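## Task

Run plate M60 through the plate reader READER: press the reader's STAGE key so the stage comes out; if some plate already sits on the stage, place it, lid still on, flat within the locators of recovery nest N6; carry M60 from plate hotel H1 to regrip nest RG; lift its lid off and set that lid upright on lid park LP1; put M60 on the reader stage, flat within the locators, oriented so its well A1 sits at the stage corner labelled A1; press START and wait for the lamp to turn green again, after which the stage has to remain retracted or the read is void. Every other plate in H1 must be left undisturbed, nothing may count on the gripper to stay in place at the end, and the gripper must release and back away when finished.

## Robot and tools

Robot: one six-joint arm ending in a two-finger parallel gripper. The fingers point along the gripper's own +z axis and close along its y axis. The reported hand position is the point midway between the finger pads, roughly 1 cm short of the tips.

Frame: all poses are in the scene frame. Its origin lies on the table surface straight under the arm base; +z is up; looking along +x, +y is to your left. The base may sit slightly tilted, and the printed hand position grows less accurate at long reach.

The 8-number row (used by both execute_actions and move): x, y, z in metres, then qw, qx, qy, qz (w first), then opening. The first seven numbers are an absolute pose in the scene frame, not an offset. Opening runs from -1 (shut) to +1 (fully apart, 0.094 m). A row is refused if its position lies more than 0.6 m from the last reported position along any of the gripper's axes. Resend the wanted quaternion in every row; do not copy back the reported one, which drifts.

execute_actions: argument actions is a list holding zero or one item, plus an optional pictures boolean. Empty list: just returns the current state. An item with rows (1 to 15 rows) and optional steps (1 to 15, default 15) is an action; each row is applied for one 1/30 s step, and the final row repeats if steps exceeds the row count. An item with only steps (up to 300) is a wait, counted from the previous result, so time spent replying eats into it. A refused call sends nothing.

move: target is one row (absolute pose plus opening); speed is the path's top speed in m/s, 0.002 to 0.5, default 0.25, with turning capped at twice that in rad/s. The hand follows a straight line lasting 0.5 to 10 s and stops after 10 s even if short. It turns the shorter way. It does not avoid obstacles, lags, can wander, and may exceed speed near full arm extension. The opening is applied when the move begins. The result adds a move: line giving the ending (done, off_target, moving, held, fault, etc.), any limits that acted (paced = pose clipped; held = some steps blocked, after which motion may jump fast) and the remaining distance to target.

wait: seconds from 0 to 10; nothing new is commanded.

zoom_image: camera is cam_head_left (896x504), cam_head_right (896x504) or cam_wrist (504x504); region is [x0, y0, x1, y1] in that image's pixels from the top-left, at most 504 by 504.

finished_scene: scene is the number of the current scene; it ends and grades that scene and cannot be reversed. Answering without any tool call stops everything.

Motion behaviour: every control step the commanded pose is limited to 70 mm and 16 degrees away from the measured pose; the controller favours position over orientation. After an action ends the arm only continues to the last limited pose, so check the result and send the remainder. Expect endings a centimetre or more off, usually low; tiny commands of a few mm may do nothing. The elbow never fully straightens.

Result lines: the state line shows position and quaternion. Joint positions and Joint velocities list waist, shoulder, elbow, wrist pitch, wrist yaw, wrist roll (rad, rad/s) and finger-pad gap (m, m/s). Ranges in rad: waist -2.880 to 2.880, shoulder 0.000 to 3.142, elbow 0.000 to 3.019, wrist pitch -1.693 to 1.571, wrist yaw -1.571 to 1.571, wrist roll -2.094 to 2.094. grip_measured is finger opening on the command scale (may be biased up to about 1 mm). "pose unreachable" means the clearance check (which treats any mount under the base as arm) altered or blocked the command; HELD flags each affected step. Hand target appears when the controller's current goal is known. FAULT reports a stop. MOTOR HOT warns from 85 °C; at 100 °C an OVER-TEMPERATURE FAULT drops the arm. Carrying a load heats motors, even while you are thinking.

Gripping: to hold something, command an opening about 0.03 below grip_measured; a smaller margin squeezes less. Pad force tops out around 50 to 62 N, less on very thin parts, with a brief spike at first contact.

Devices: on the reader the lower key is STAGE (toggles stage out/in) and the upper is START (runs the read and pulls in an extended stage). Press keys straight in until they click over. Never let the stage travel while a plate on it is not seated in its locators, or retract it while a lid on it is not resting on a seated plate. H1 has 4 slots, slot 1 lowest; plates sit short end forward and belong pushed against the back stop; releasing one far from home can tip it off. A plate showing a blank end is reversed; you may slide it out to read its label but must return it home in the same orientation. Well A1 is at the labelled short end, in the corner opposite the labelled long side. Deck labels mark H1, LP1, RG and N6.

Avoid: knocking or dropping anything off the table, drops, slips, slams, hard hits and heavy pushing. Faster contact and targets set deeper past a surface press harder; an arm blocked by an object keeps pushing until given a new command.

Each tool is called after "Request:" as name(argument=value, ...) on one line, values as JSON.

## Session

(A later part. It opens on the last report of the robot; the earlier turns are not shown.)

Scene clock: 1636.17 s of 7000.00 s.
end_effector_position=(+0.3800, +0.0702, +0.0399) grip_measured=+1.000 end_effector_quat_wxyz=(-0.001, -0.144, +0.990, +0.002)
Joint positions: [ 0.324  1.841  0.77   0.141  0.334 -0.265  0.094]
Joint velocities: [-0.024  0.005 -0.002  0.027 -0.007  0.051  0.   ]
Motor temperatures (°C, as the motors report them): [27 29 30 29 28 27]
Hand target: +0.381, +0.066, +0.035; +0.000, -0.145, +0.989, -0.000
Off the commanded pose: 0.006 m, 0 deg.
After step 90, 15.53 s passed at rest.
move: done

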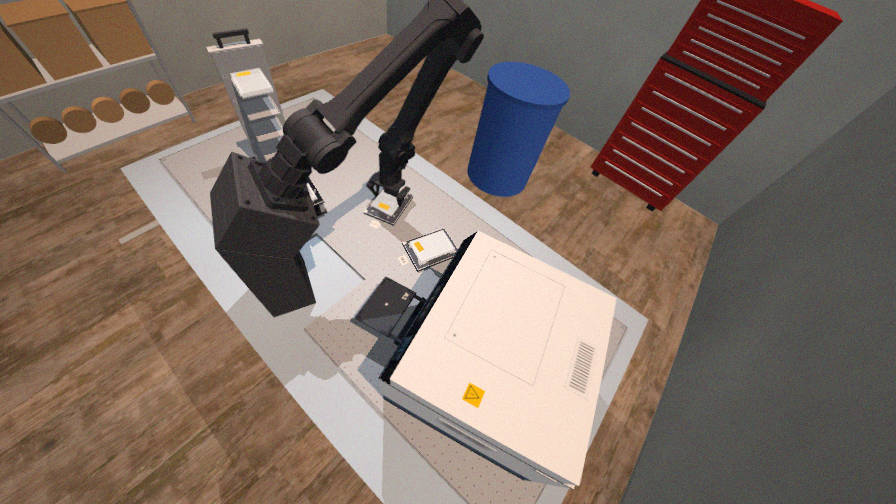

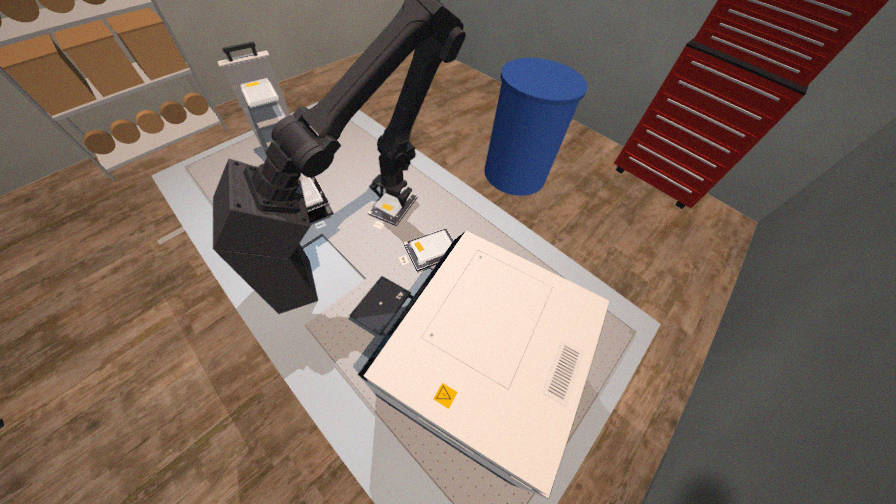

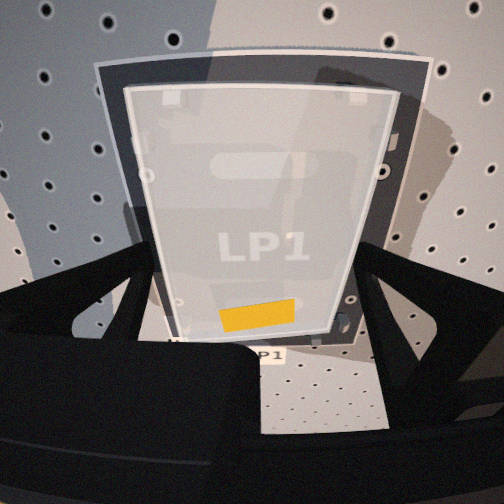

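Request:
move(target=[0.381,0.066,0.035,0,0.145,-0.989,0,0.75], speed=0.02)

Request:
move(target=[0.372,0.06,0.075,0,0.155,-0.988,0,0.75], speed=0.05)

Request:
move(target=[0.377,0.063,0.041,0,0.155,-0.988,0,0.75], speed=0.03)

Scene clock: 1655.60 s of 7000.00 s.
end_effector_position=(+0.3800, +0.0702, +0.0399) grip_measured=+0.767 end_effector_quat_wxyz=(-0.001, -0.144, +0.990, +0.002)
Joint positions: [ 0.324  1.841  0.77   0.141  0.334 -0.265  0.083]
Joint velocities: [-0.005 -0.005 -0.017 -0.032 -0.022 -0.007  0.002]
Motor temperatures (°C, as the motors report them): [27 29 30 29 28 27]
Hand target: +0.381, +0.066, +0.035; -0.000, -0.145, +0.989, -0.000
Off the commanded pose: 0.007 m, 0 deg.
After step 90, 15.73 s passed at rest.
move: done

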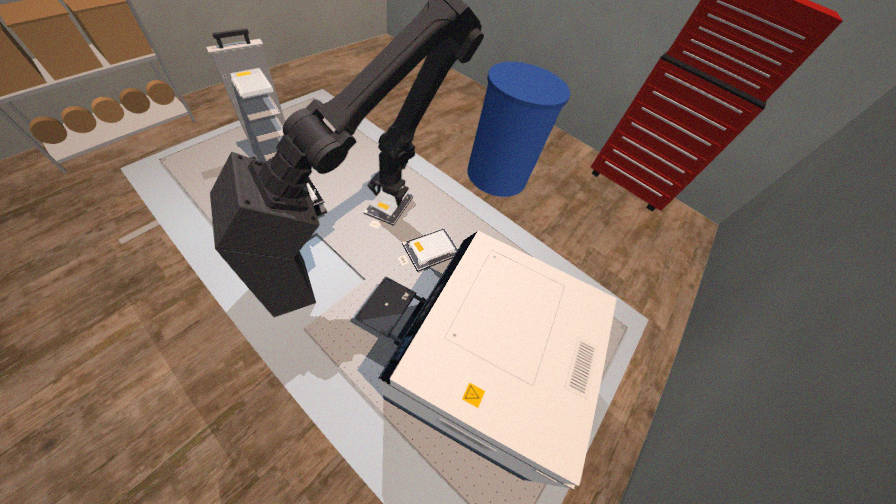

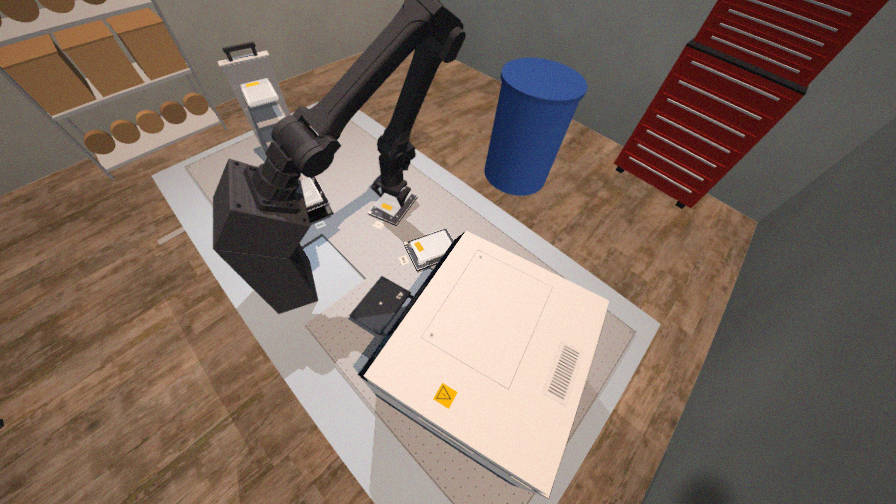

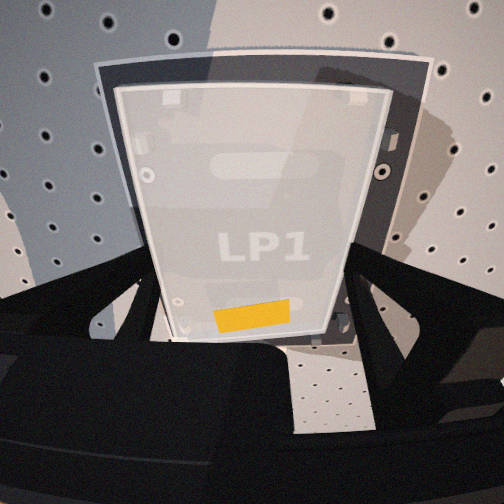

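Scene clock: 1656.67 s of 7000.00 s.
end_effector_position=(+0.3753, +0.0581, +0.0712) grip_measured=+0.767 end_effector_quat_wxyz=(+0.003, -0.144, +0.990, -0.001)
Joint positions: [ 0.324  1.736  0.7    0.117  0.34  -0.269  0.083]
Joint velocities: [ 0.005 -0.015  0.002 -0.012 -0.007  0.007  0.001]
Motor temperatures (°C, as the motors report them): [27 29 30 29 28 27]
Hand target: +0.372, +0.060, +0.075; -0.000, -0.155, +0.988, +0.000
Off the commanded pose: 0.005 m, 1 deg.
move: done

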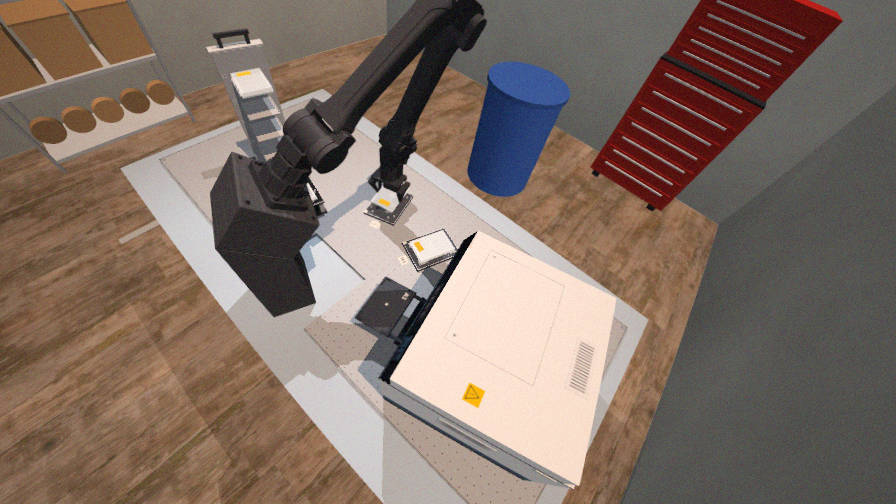

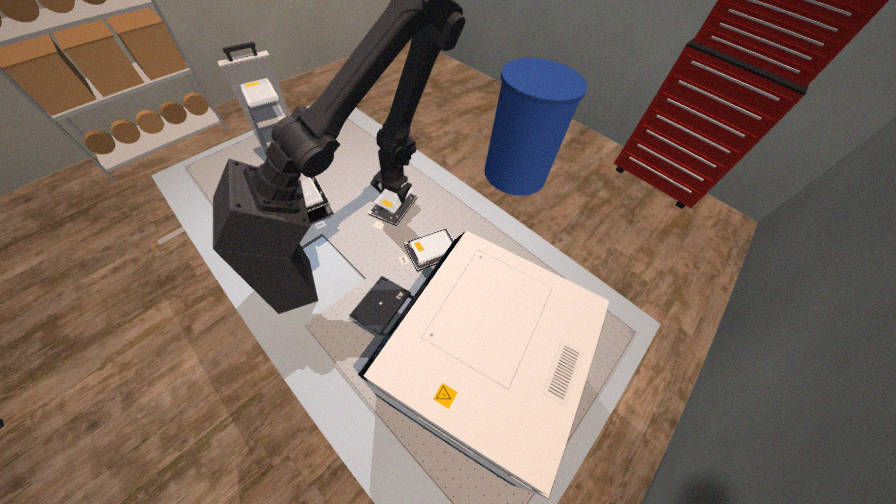

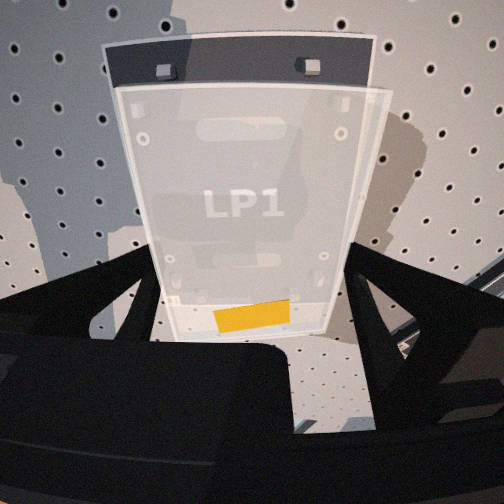

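Scene clock: 1657.97 s of 7000.00 s.
end_effector_position=(+0.3761, +0.0677, +0.0457) grip_measured=+0.767 end_effector_quat_wxyz=(-0.001, -0.154, +0.988, +0.003)
Joint positions: [ 0.323  1.823  0.75   0.144  0.332 -0.286  0.083]
Joint velocities: [-0.005  0.015 -0.002  0.002  0.007 -0.037 -0.   ]
Motor temperatures (°C, as the motors report them): [27 29 30 29 28 27]
Hand target: +0.377, +0.063, +0.041; -0.000, -0.155, +0.988, -0.000
Off the commanded pose: 0.007 m, 0 deg.
move: done

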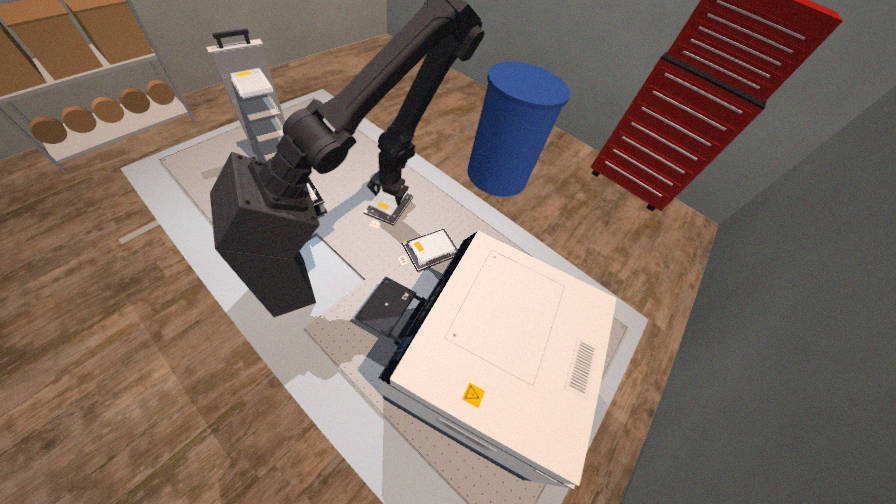

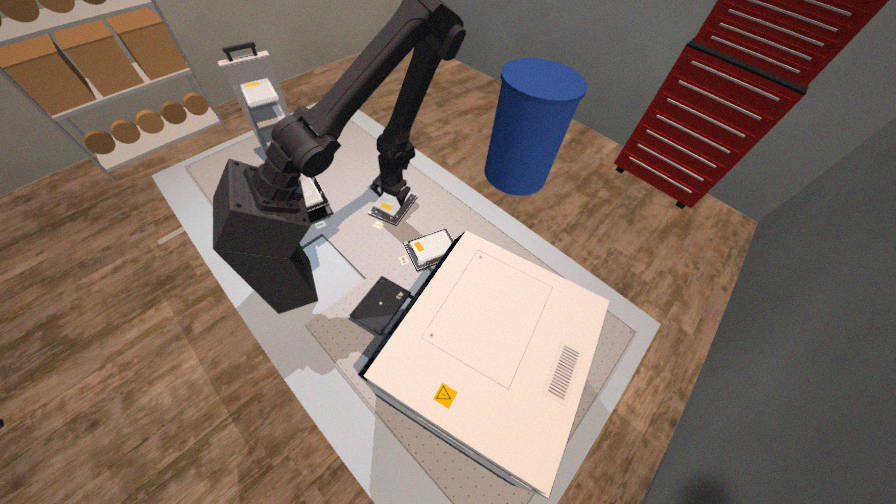

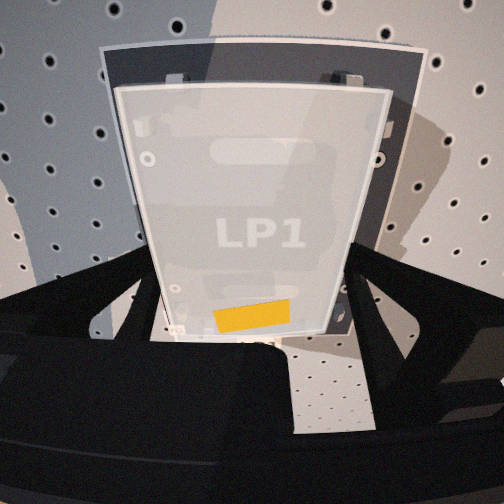

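Request:
execute_actions(actions=[{"rows":[[0.378,0.056,0.043,0,0.155,-0.988,0,0.75]],"steps":15}])

Scene clock: 1664.00 s of 7000.00 s.
end_effector_position=(+0.3755, +0.0616, +0.0436) grip_measured=+0.767 end_effector_quat_wxyz=(-0.003, -0.155, +0.988, +0.004)
Joint positions: [ 0.307  1.823  0.75   0.144  0.321 -0.301  0.083]
Joint velocities: [ 0.015 -0.024  0.002 -0.017 -0.022 -0.051 -0.   ]
Motor temperatures (°C, as the motors report them): [27 29 30 29 28 27]
Hand target: +0.378, +0.056, +0.043; +0.000, -0.155, +0.988, -0.000
Off the commanded pose: 0.006 m, 1 deg.
Steps of this call (steps 1 to 90: nothing new was sent; then 2.53 s passed at rest; steps 91 to 105: all 15 steps of this action). Readings (end_effector_position):
91: (+0.3761, +0.0679, +0.0456)
92: (+0.3760, +0.0675, +0.0453)
94: (+0.3758, +0.0646, +0.0445)
98: (+0.3755, +0.0616, +0.0436)
105: the state above

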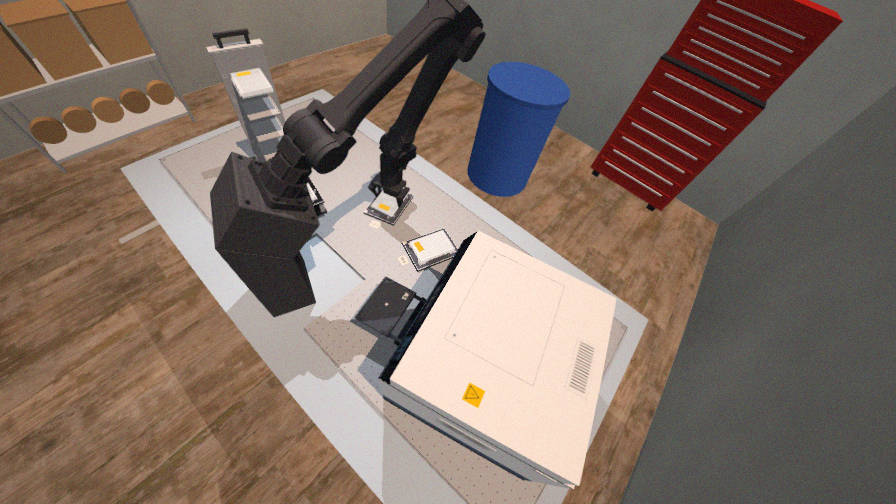

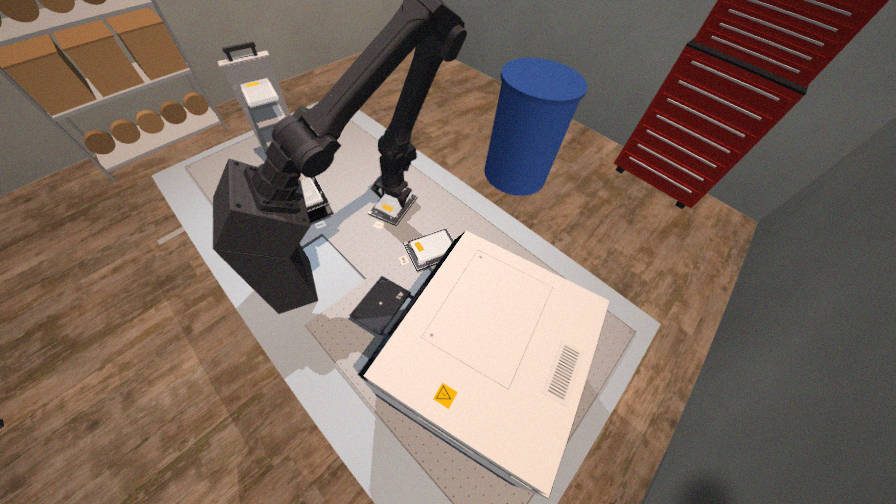

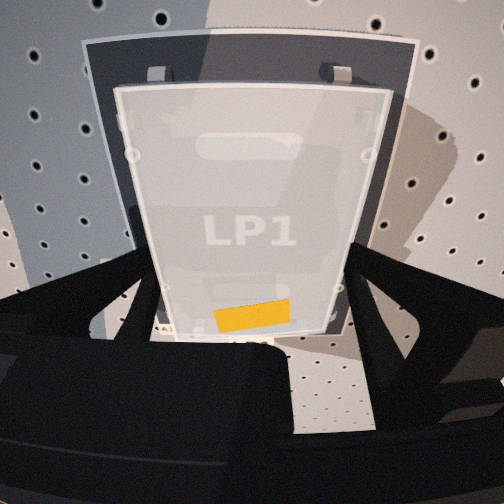

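Request:
execute_actions(actions=[{"rows":[[0.381,0.060,0.030,0,0.155,-0.988,0,0.75]],"steps":15}])

Scene clock: 1673.63 s of 7000.00 s.
end_effector_position=(+0.3783, +0.0634, +0.0391) grip_measured=+0.767 end_effector_quat_wxyz=(-0.002, -0.157, +0.988, +0.003)
Joint positions: [ 0.308  1.837  0.764  0.146  0.323 -0.304  0.083]
Joint velocities: [-0.005  0.005 -0.002  0.007  0.022 -0.007 -0.   ]
Motor temperatures (°C, as the motors report them): [27 29 30 29 28 27]
Hand target: +0.381, +0.060, +0.030; +0.000, -0.155, +0.988, -0.000
Off the commanded pose: 0.010 m, 0 deg.
Steps of this call (steps 1 to 90: nothing new was sent; then 6.13 s passed at rest; steps 91 to 105: all 15 steps of this action). Readings (end_effector_position):
91: (+0.3763, +0.0618, +0.0429)
92: (+0.3773, +0.0624, +0.0415)
94: (+0.3780, +0.0632, +0.0389)
98: (+0.3783, +0.0634, +0.0391)
105: the state above

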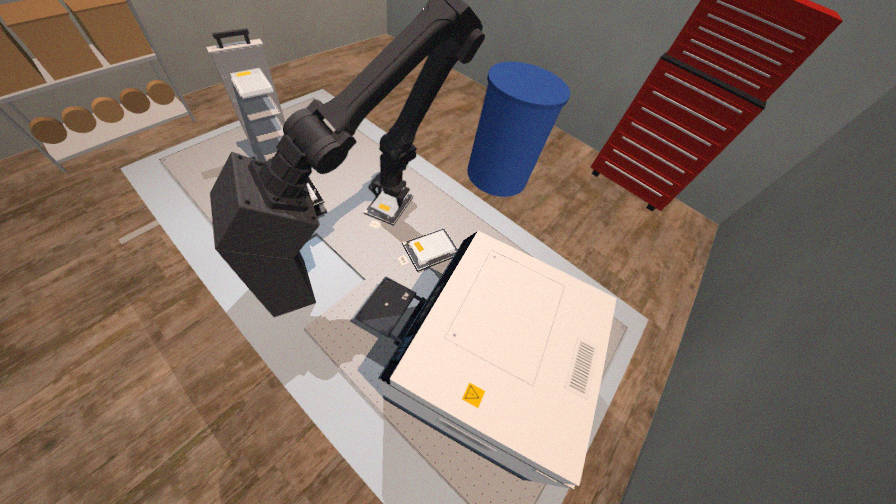

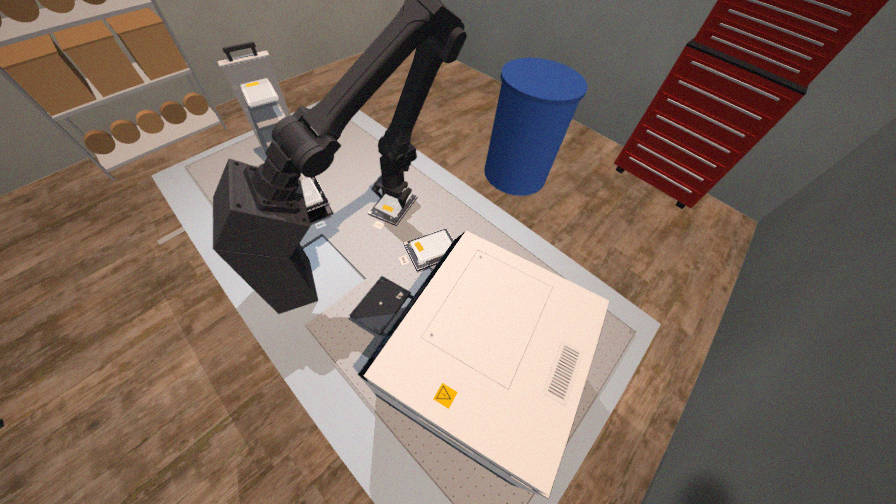

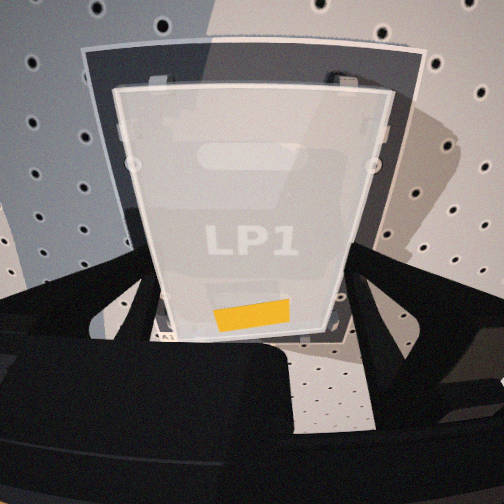

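Request:
move(target=[0.378,0.062,0.040,0,0.155,-0.988,0,1], speed=0.02)

Request:
move(target=[0.37,0.06,0.11,0,0.155,-0.988,0,1], speed=0.08)

Request:
zoom_image(camera="cam_wrist", region=[120,30,380,300])

Request:
zoom_image(camera="cam_head_left", region=[340,170,440,240])

Scene clock: 1686.33 s of 7000.00 s.
end_effector_position=(+0.3780, +0.0633, +0.0393) grip_measured=+1.000 end_effector_quat_wxyz=(-0.002, -0.157, +0.988, +0.002)
Joint positions: [ 0.308  1.837  0.763  0.146  0.325 -0.304  0.094]
Joint velocities: [-0.005 -0.005 -0.007 -0.007 -0.051 -0.081  0.   ]
Motor temperatures (°C, as the motors report them): [27 29 30 29 28 27]
Hand target: +0.378, +0.062, +0.040; -0.000, -0.155, +0.988, +0.000
Off the commanded pose: 0.001 m, 0 deg.
After step 90, 9.00 s passed at rest.
move: done

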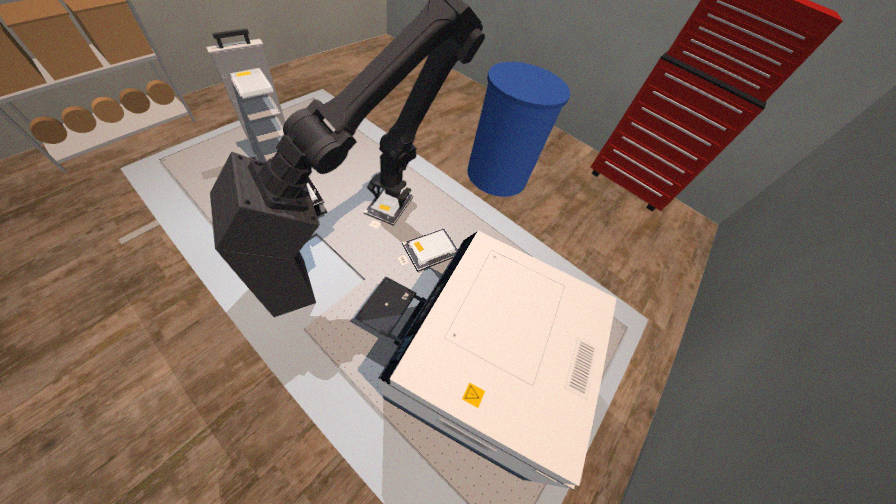

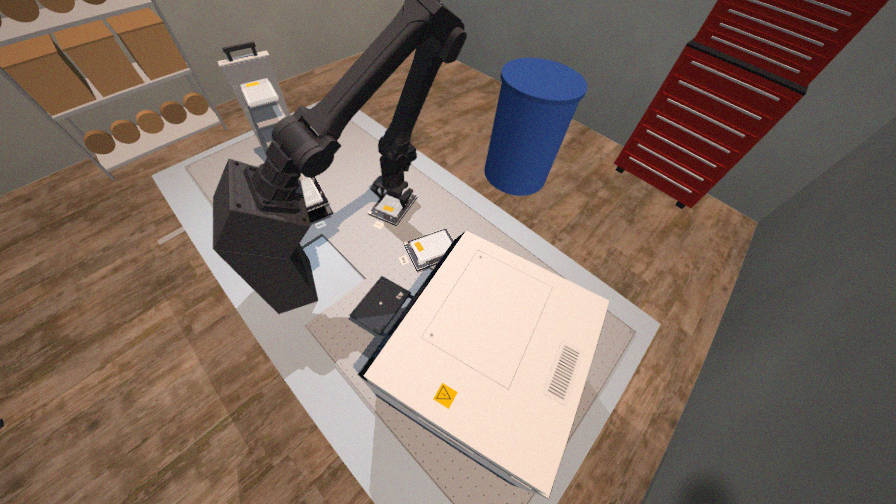

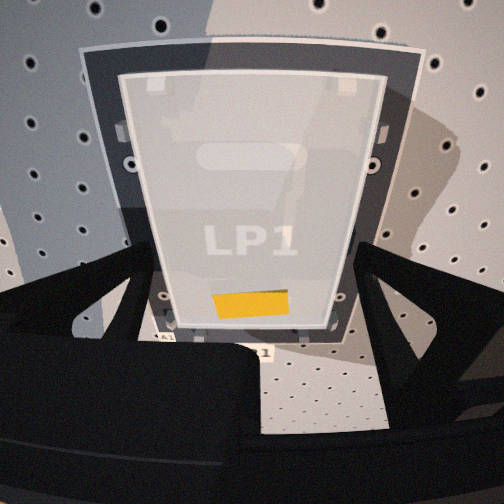

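Scene clock: 1687.57 s of 7000.00 s.
end_effector_position=(+0.3730, +0.0565, +0.1078) grip_measured=+1.000 end_effector_quat_wxyz=(+0.003, -0.156, +0.988, -0.002)
Joint positions: [ 0.354  1.616  0.649  0.039  0.359 -0.266  0.094]
Joint velocities: [ 0.015 -0.015 -0.012 -0.002  0.037 -0.022  0.   ]
Motor temperatures (°C, as the motors report them): [27 29 30 29 28 27]
Hand target: +0.370, +0.060, +0.111; -0.000, -0.155, +0.988, +0.000
Off the commanded pose: 0.005 m, 0 deg.
move: done

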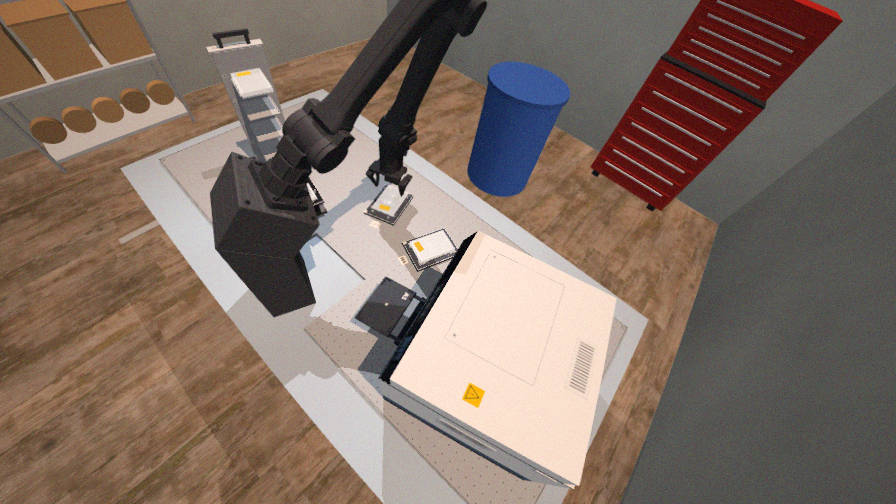

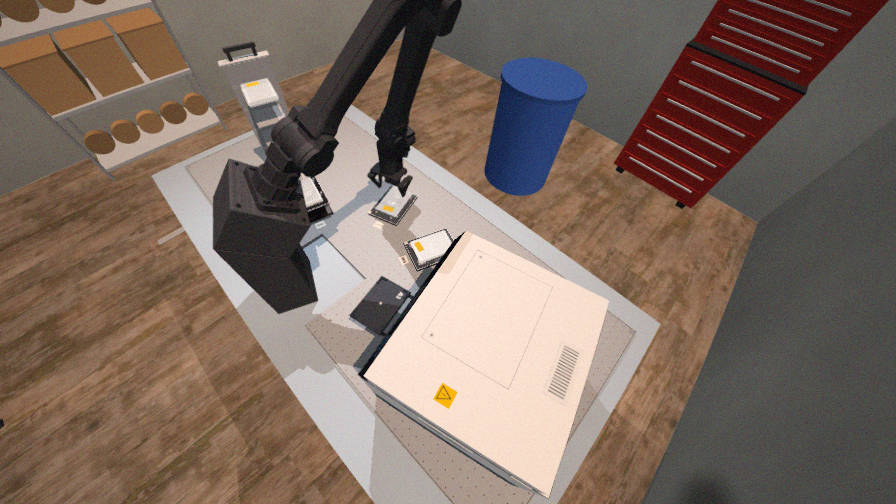

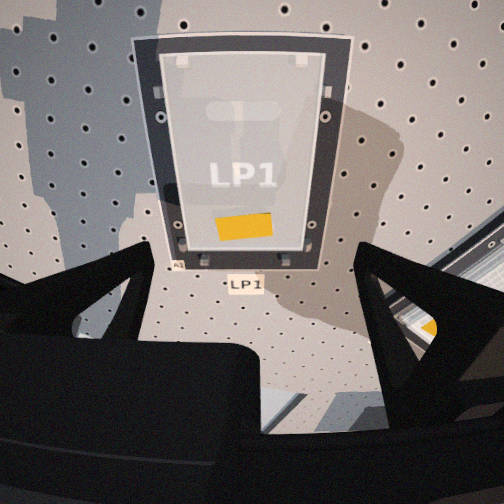

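Region (120, 30, 380, 300) of cam_wrist's 504x504 image, scaled by 1.867, with more detail than that image has; it fills the left 485 columns of this view, and the rest is white.

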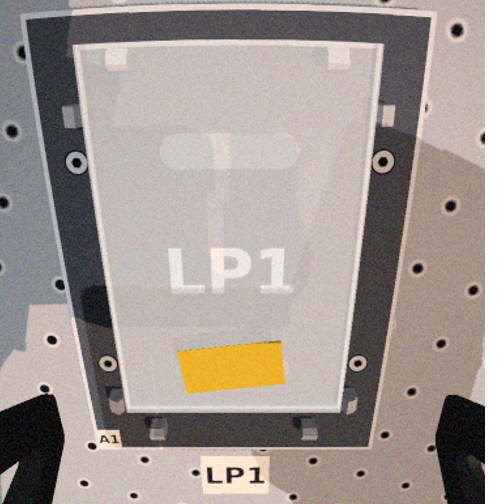

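Region (340, 170, 440, 240) of cam_head_left's 896x504 image, scaled by 5.040, with more detail than that image has; it fills the top 353 rows of this view, and the rest is white.

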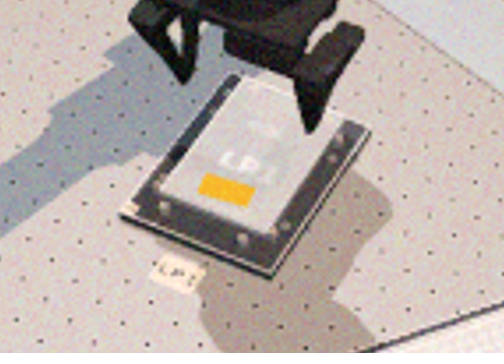

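Request:
move(target=[0.379,0.059,0.035,0,0.155,-0.988,0,1], speed=0.05)

Request:
move(target=[0.379,0.059,0.035,0,0.155,-0.988,0,0.75], speed=0.02)

Request:
execute_actions(actions=[{"rows":[[0.368,0.057,0.050,0,0.155,-0.988,0,0.75]],"steps":15}])

Scene clock: 1700.30 s of 7000.00 s.
end_effector_position=(+0.3782, +0.0632, +0.0389) grip_measured=+1.000 end_effector_quat_wxyz=(-0.001, -0.154, +0.988, +0.002)
Joint positions: [ 0.308  1.838  0.763  0.151  0.324 -0.299  0.094]
Joint velocities: [-0.005  0.005 -0.007  0.007  0.007 -0.051  0.   ]
Motor temperatures (°C, as the motors report them): [27 29 30 29 28 27]
Hand target: +0.379, +0.059, +0.034; +0.000, -0.155, +0.988, -0.000
Off the commanded pose: 0.006 m, 0 deg.
After step 90, 7.97 s passed at rest.
move: done

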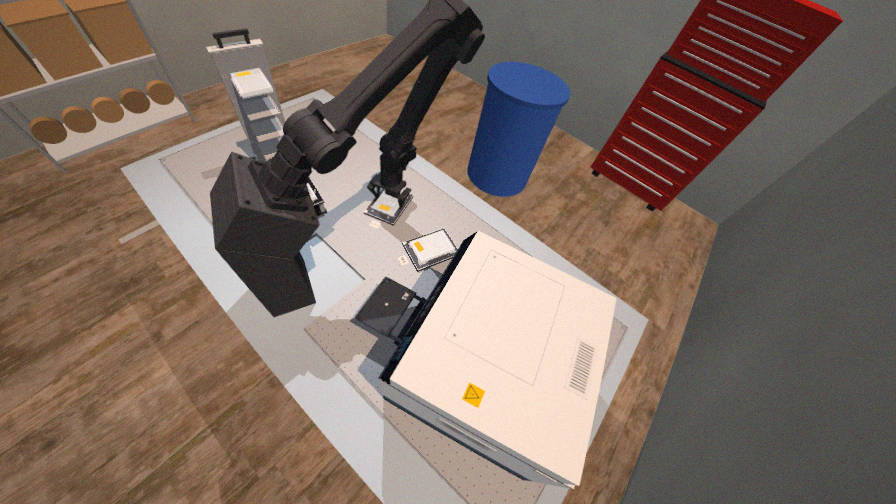

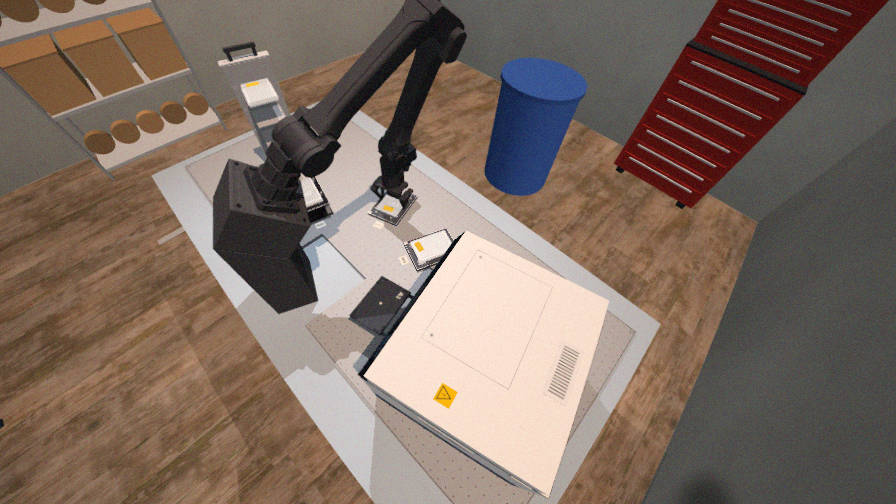

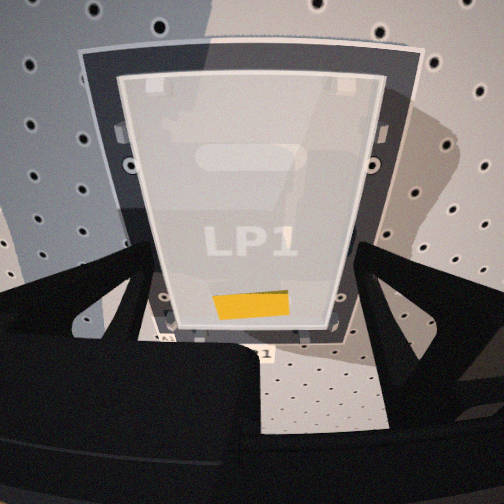

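Scene clock: 1701.00 s of 7000.00 s.
end_effector_position=(+0.3782, +0.0636, +0.0389) grip_measured=+0.765 end_effector_quat_wxyz=(-0.001, -0.154, +0.988, +0.003)
Joint positions: [ 0.308  1.838  0.763  0.151  0.322 -0.299  0.083]
Joint velocities: [-0.005 -0.005  0.007  0.002  0.007  0.022 -0.001]
Motor temperatures (°C, as the motors report them): [27 29 30 29 28 27]
Hand target: +0.379, +0.059, +0.035; -0.000, -0.155, +0.988, -0.000
Off the commanded pose: 0.006 m, 0 deg.
move: done

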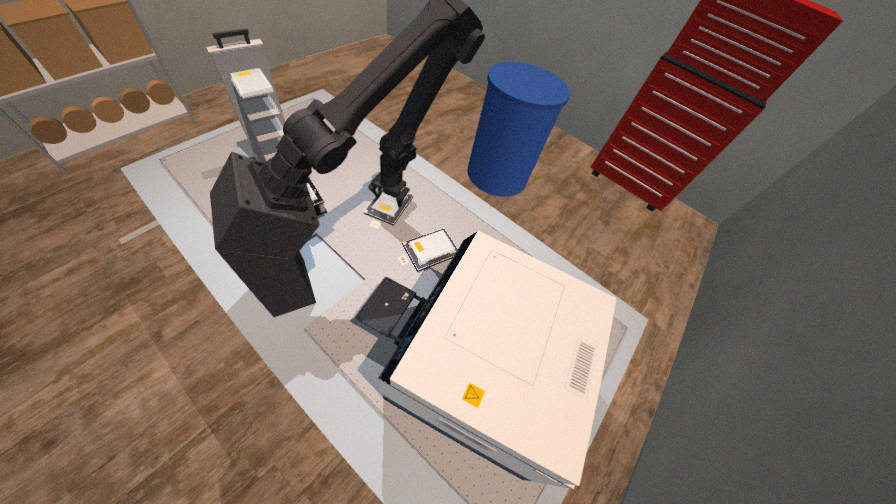

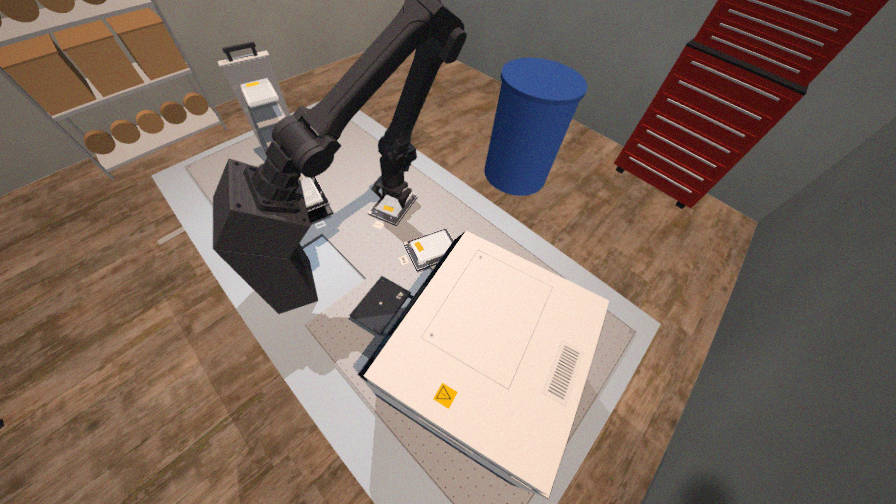

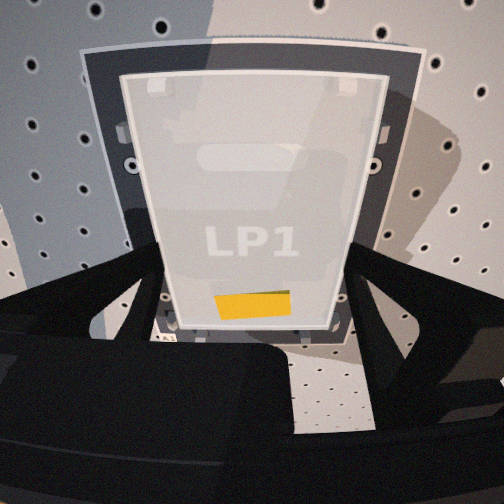

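Scene clock: 1701.50 s of 7000.00 s.
end_effector_position=(+0.3683, +0.0611, +0.0471) grip_measured=+0.765 end_effector_quat_wxyz=(-0.002, -0.157, +0.988, +0.003)
Joint positions: [ 0.309  1.815  0.726  0.163  0.323 -0.303  0.083]
Joint velocities: [-0.015  0.005 -0.017 -0.007 -0.095 -0.037  0.   ]
Motor temperatures (°C, as the motors report them): [27 29 30 29 28 27]
Hand target: +0.368, +0.057, +0.050; +0.000, -0.155, +0.988, +0.000
Off the commanded pose: 0.005 m, 0 deg.
Steps of this call (steps 1 to 15: all 15 steps of this action). Readings (end_effector_position):
1: (+0.3774, +0.0634, +0.0394)
2: (+0.3774, +0.0631, +0.0406)
4: (+0.3774, +0.0628, +0.0437)
8: (+0.3763, +0.0626, +0.0462)
15: the state above

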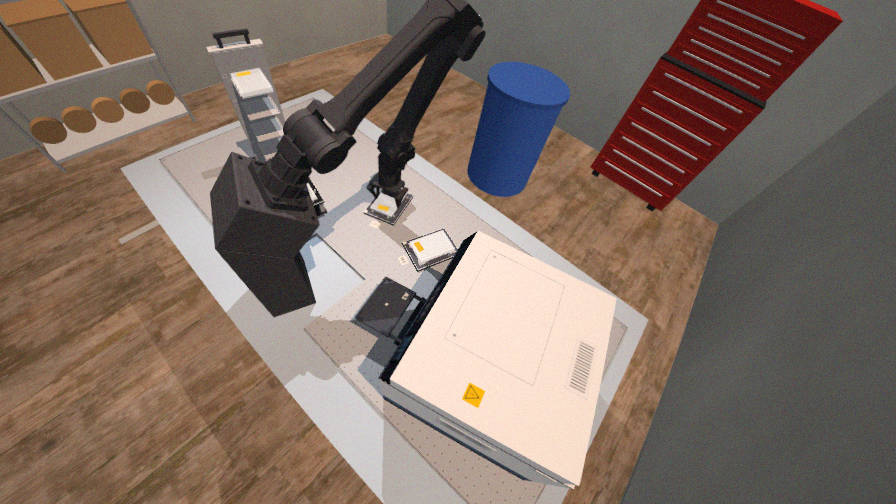

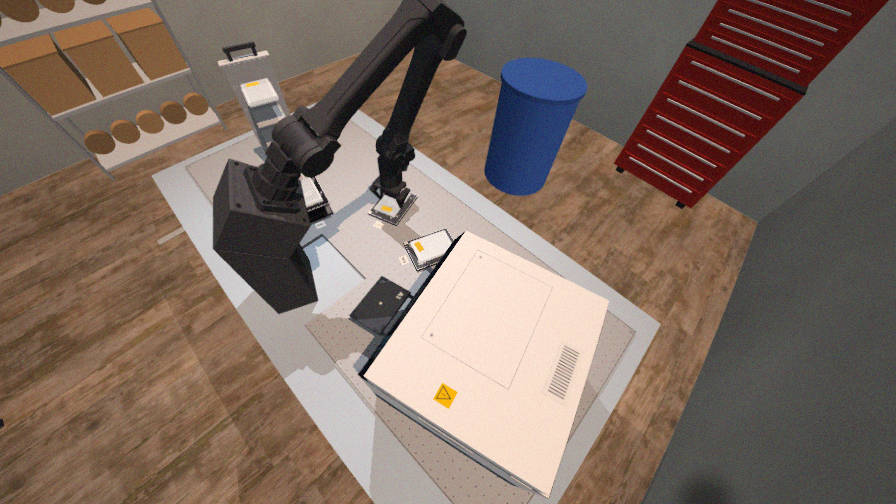

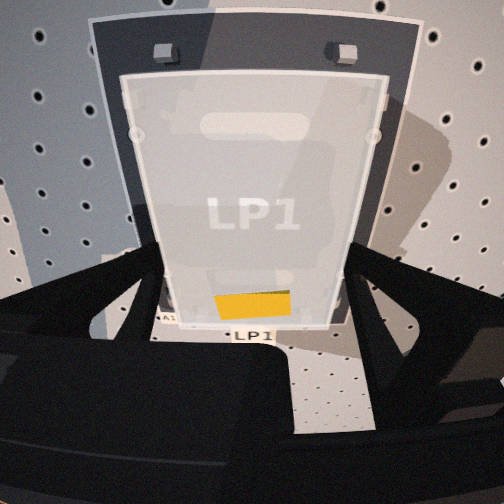

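Request:
execute_actions(actions=[{"rows":[[0.374,0.059,0.032,0,0.155,-0.988,0,0.75]],"steps":15}])

Scene clock: 1713.50 s of 7000.00 s.
end_effector_position=(+0.3735, +0.0628, +0.0404) grip_measured=+0.765 end_effector_quat_wxyz=(-0.000, -0.156, +0.988, +0.002)
Joint positions: [ 0.308  1.836  0.748  0.166  0.323 -0.303  0.083]
Joint velocities: [-0.024 -0.015  0.002 -0.002 -0.051 -0.022  0.   ]
Motor temperatures (°C, as the motors report them): [27 30 30 29 28 27]
Hand target: +0.374, +0.059, +0.032; -0.000, -0.155, +0.988, -0.000
Off the commanded pose: 0.009 m, 0 deg.
Steps of this call (steps 1 to 90: nothing new was sent; then 8.50 s passed at rest; steps 91 to 105: all 15 steps of this action). Readings (end_effector_position):
91: (+0.3690, +0.0613, +0.0464)
92: (+0.3706, +0.0618, +0.0445)
94: (+0.3730, +0.0629, +0.0401)
98: (+0.3735, +0.0628, +0.0404)
105: the state above

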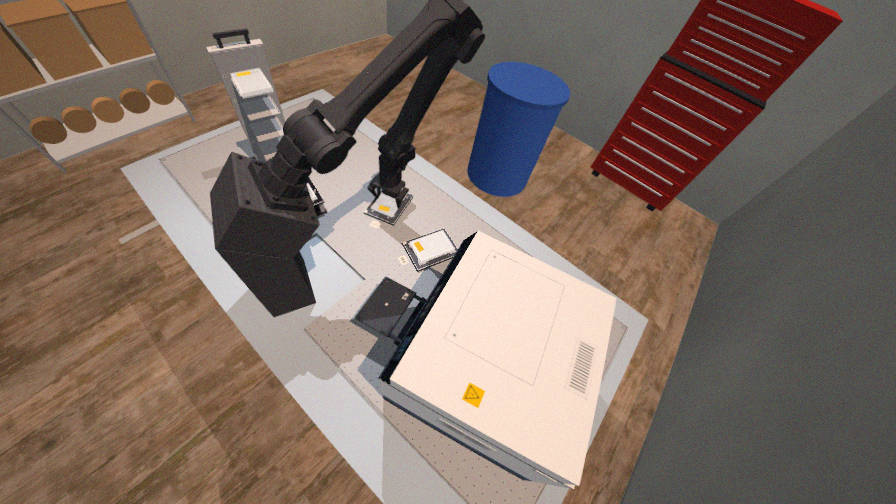

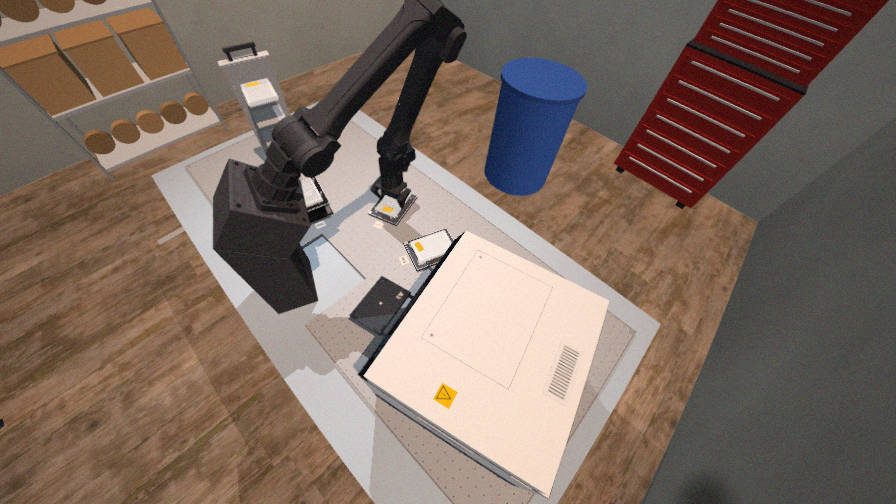

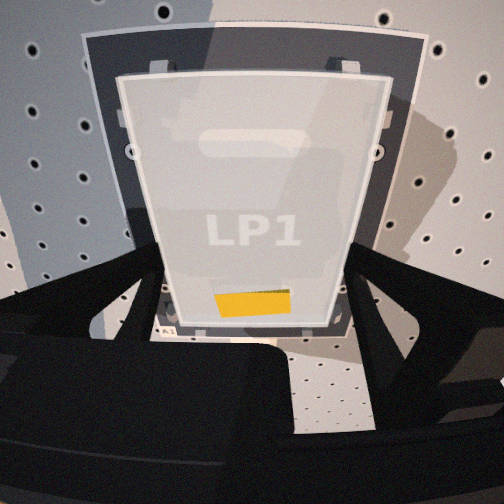

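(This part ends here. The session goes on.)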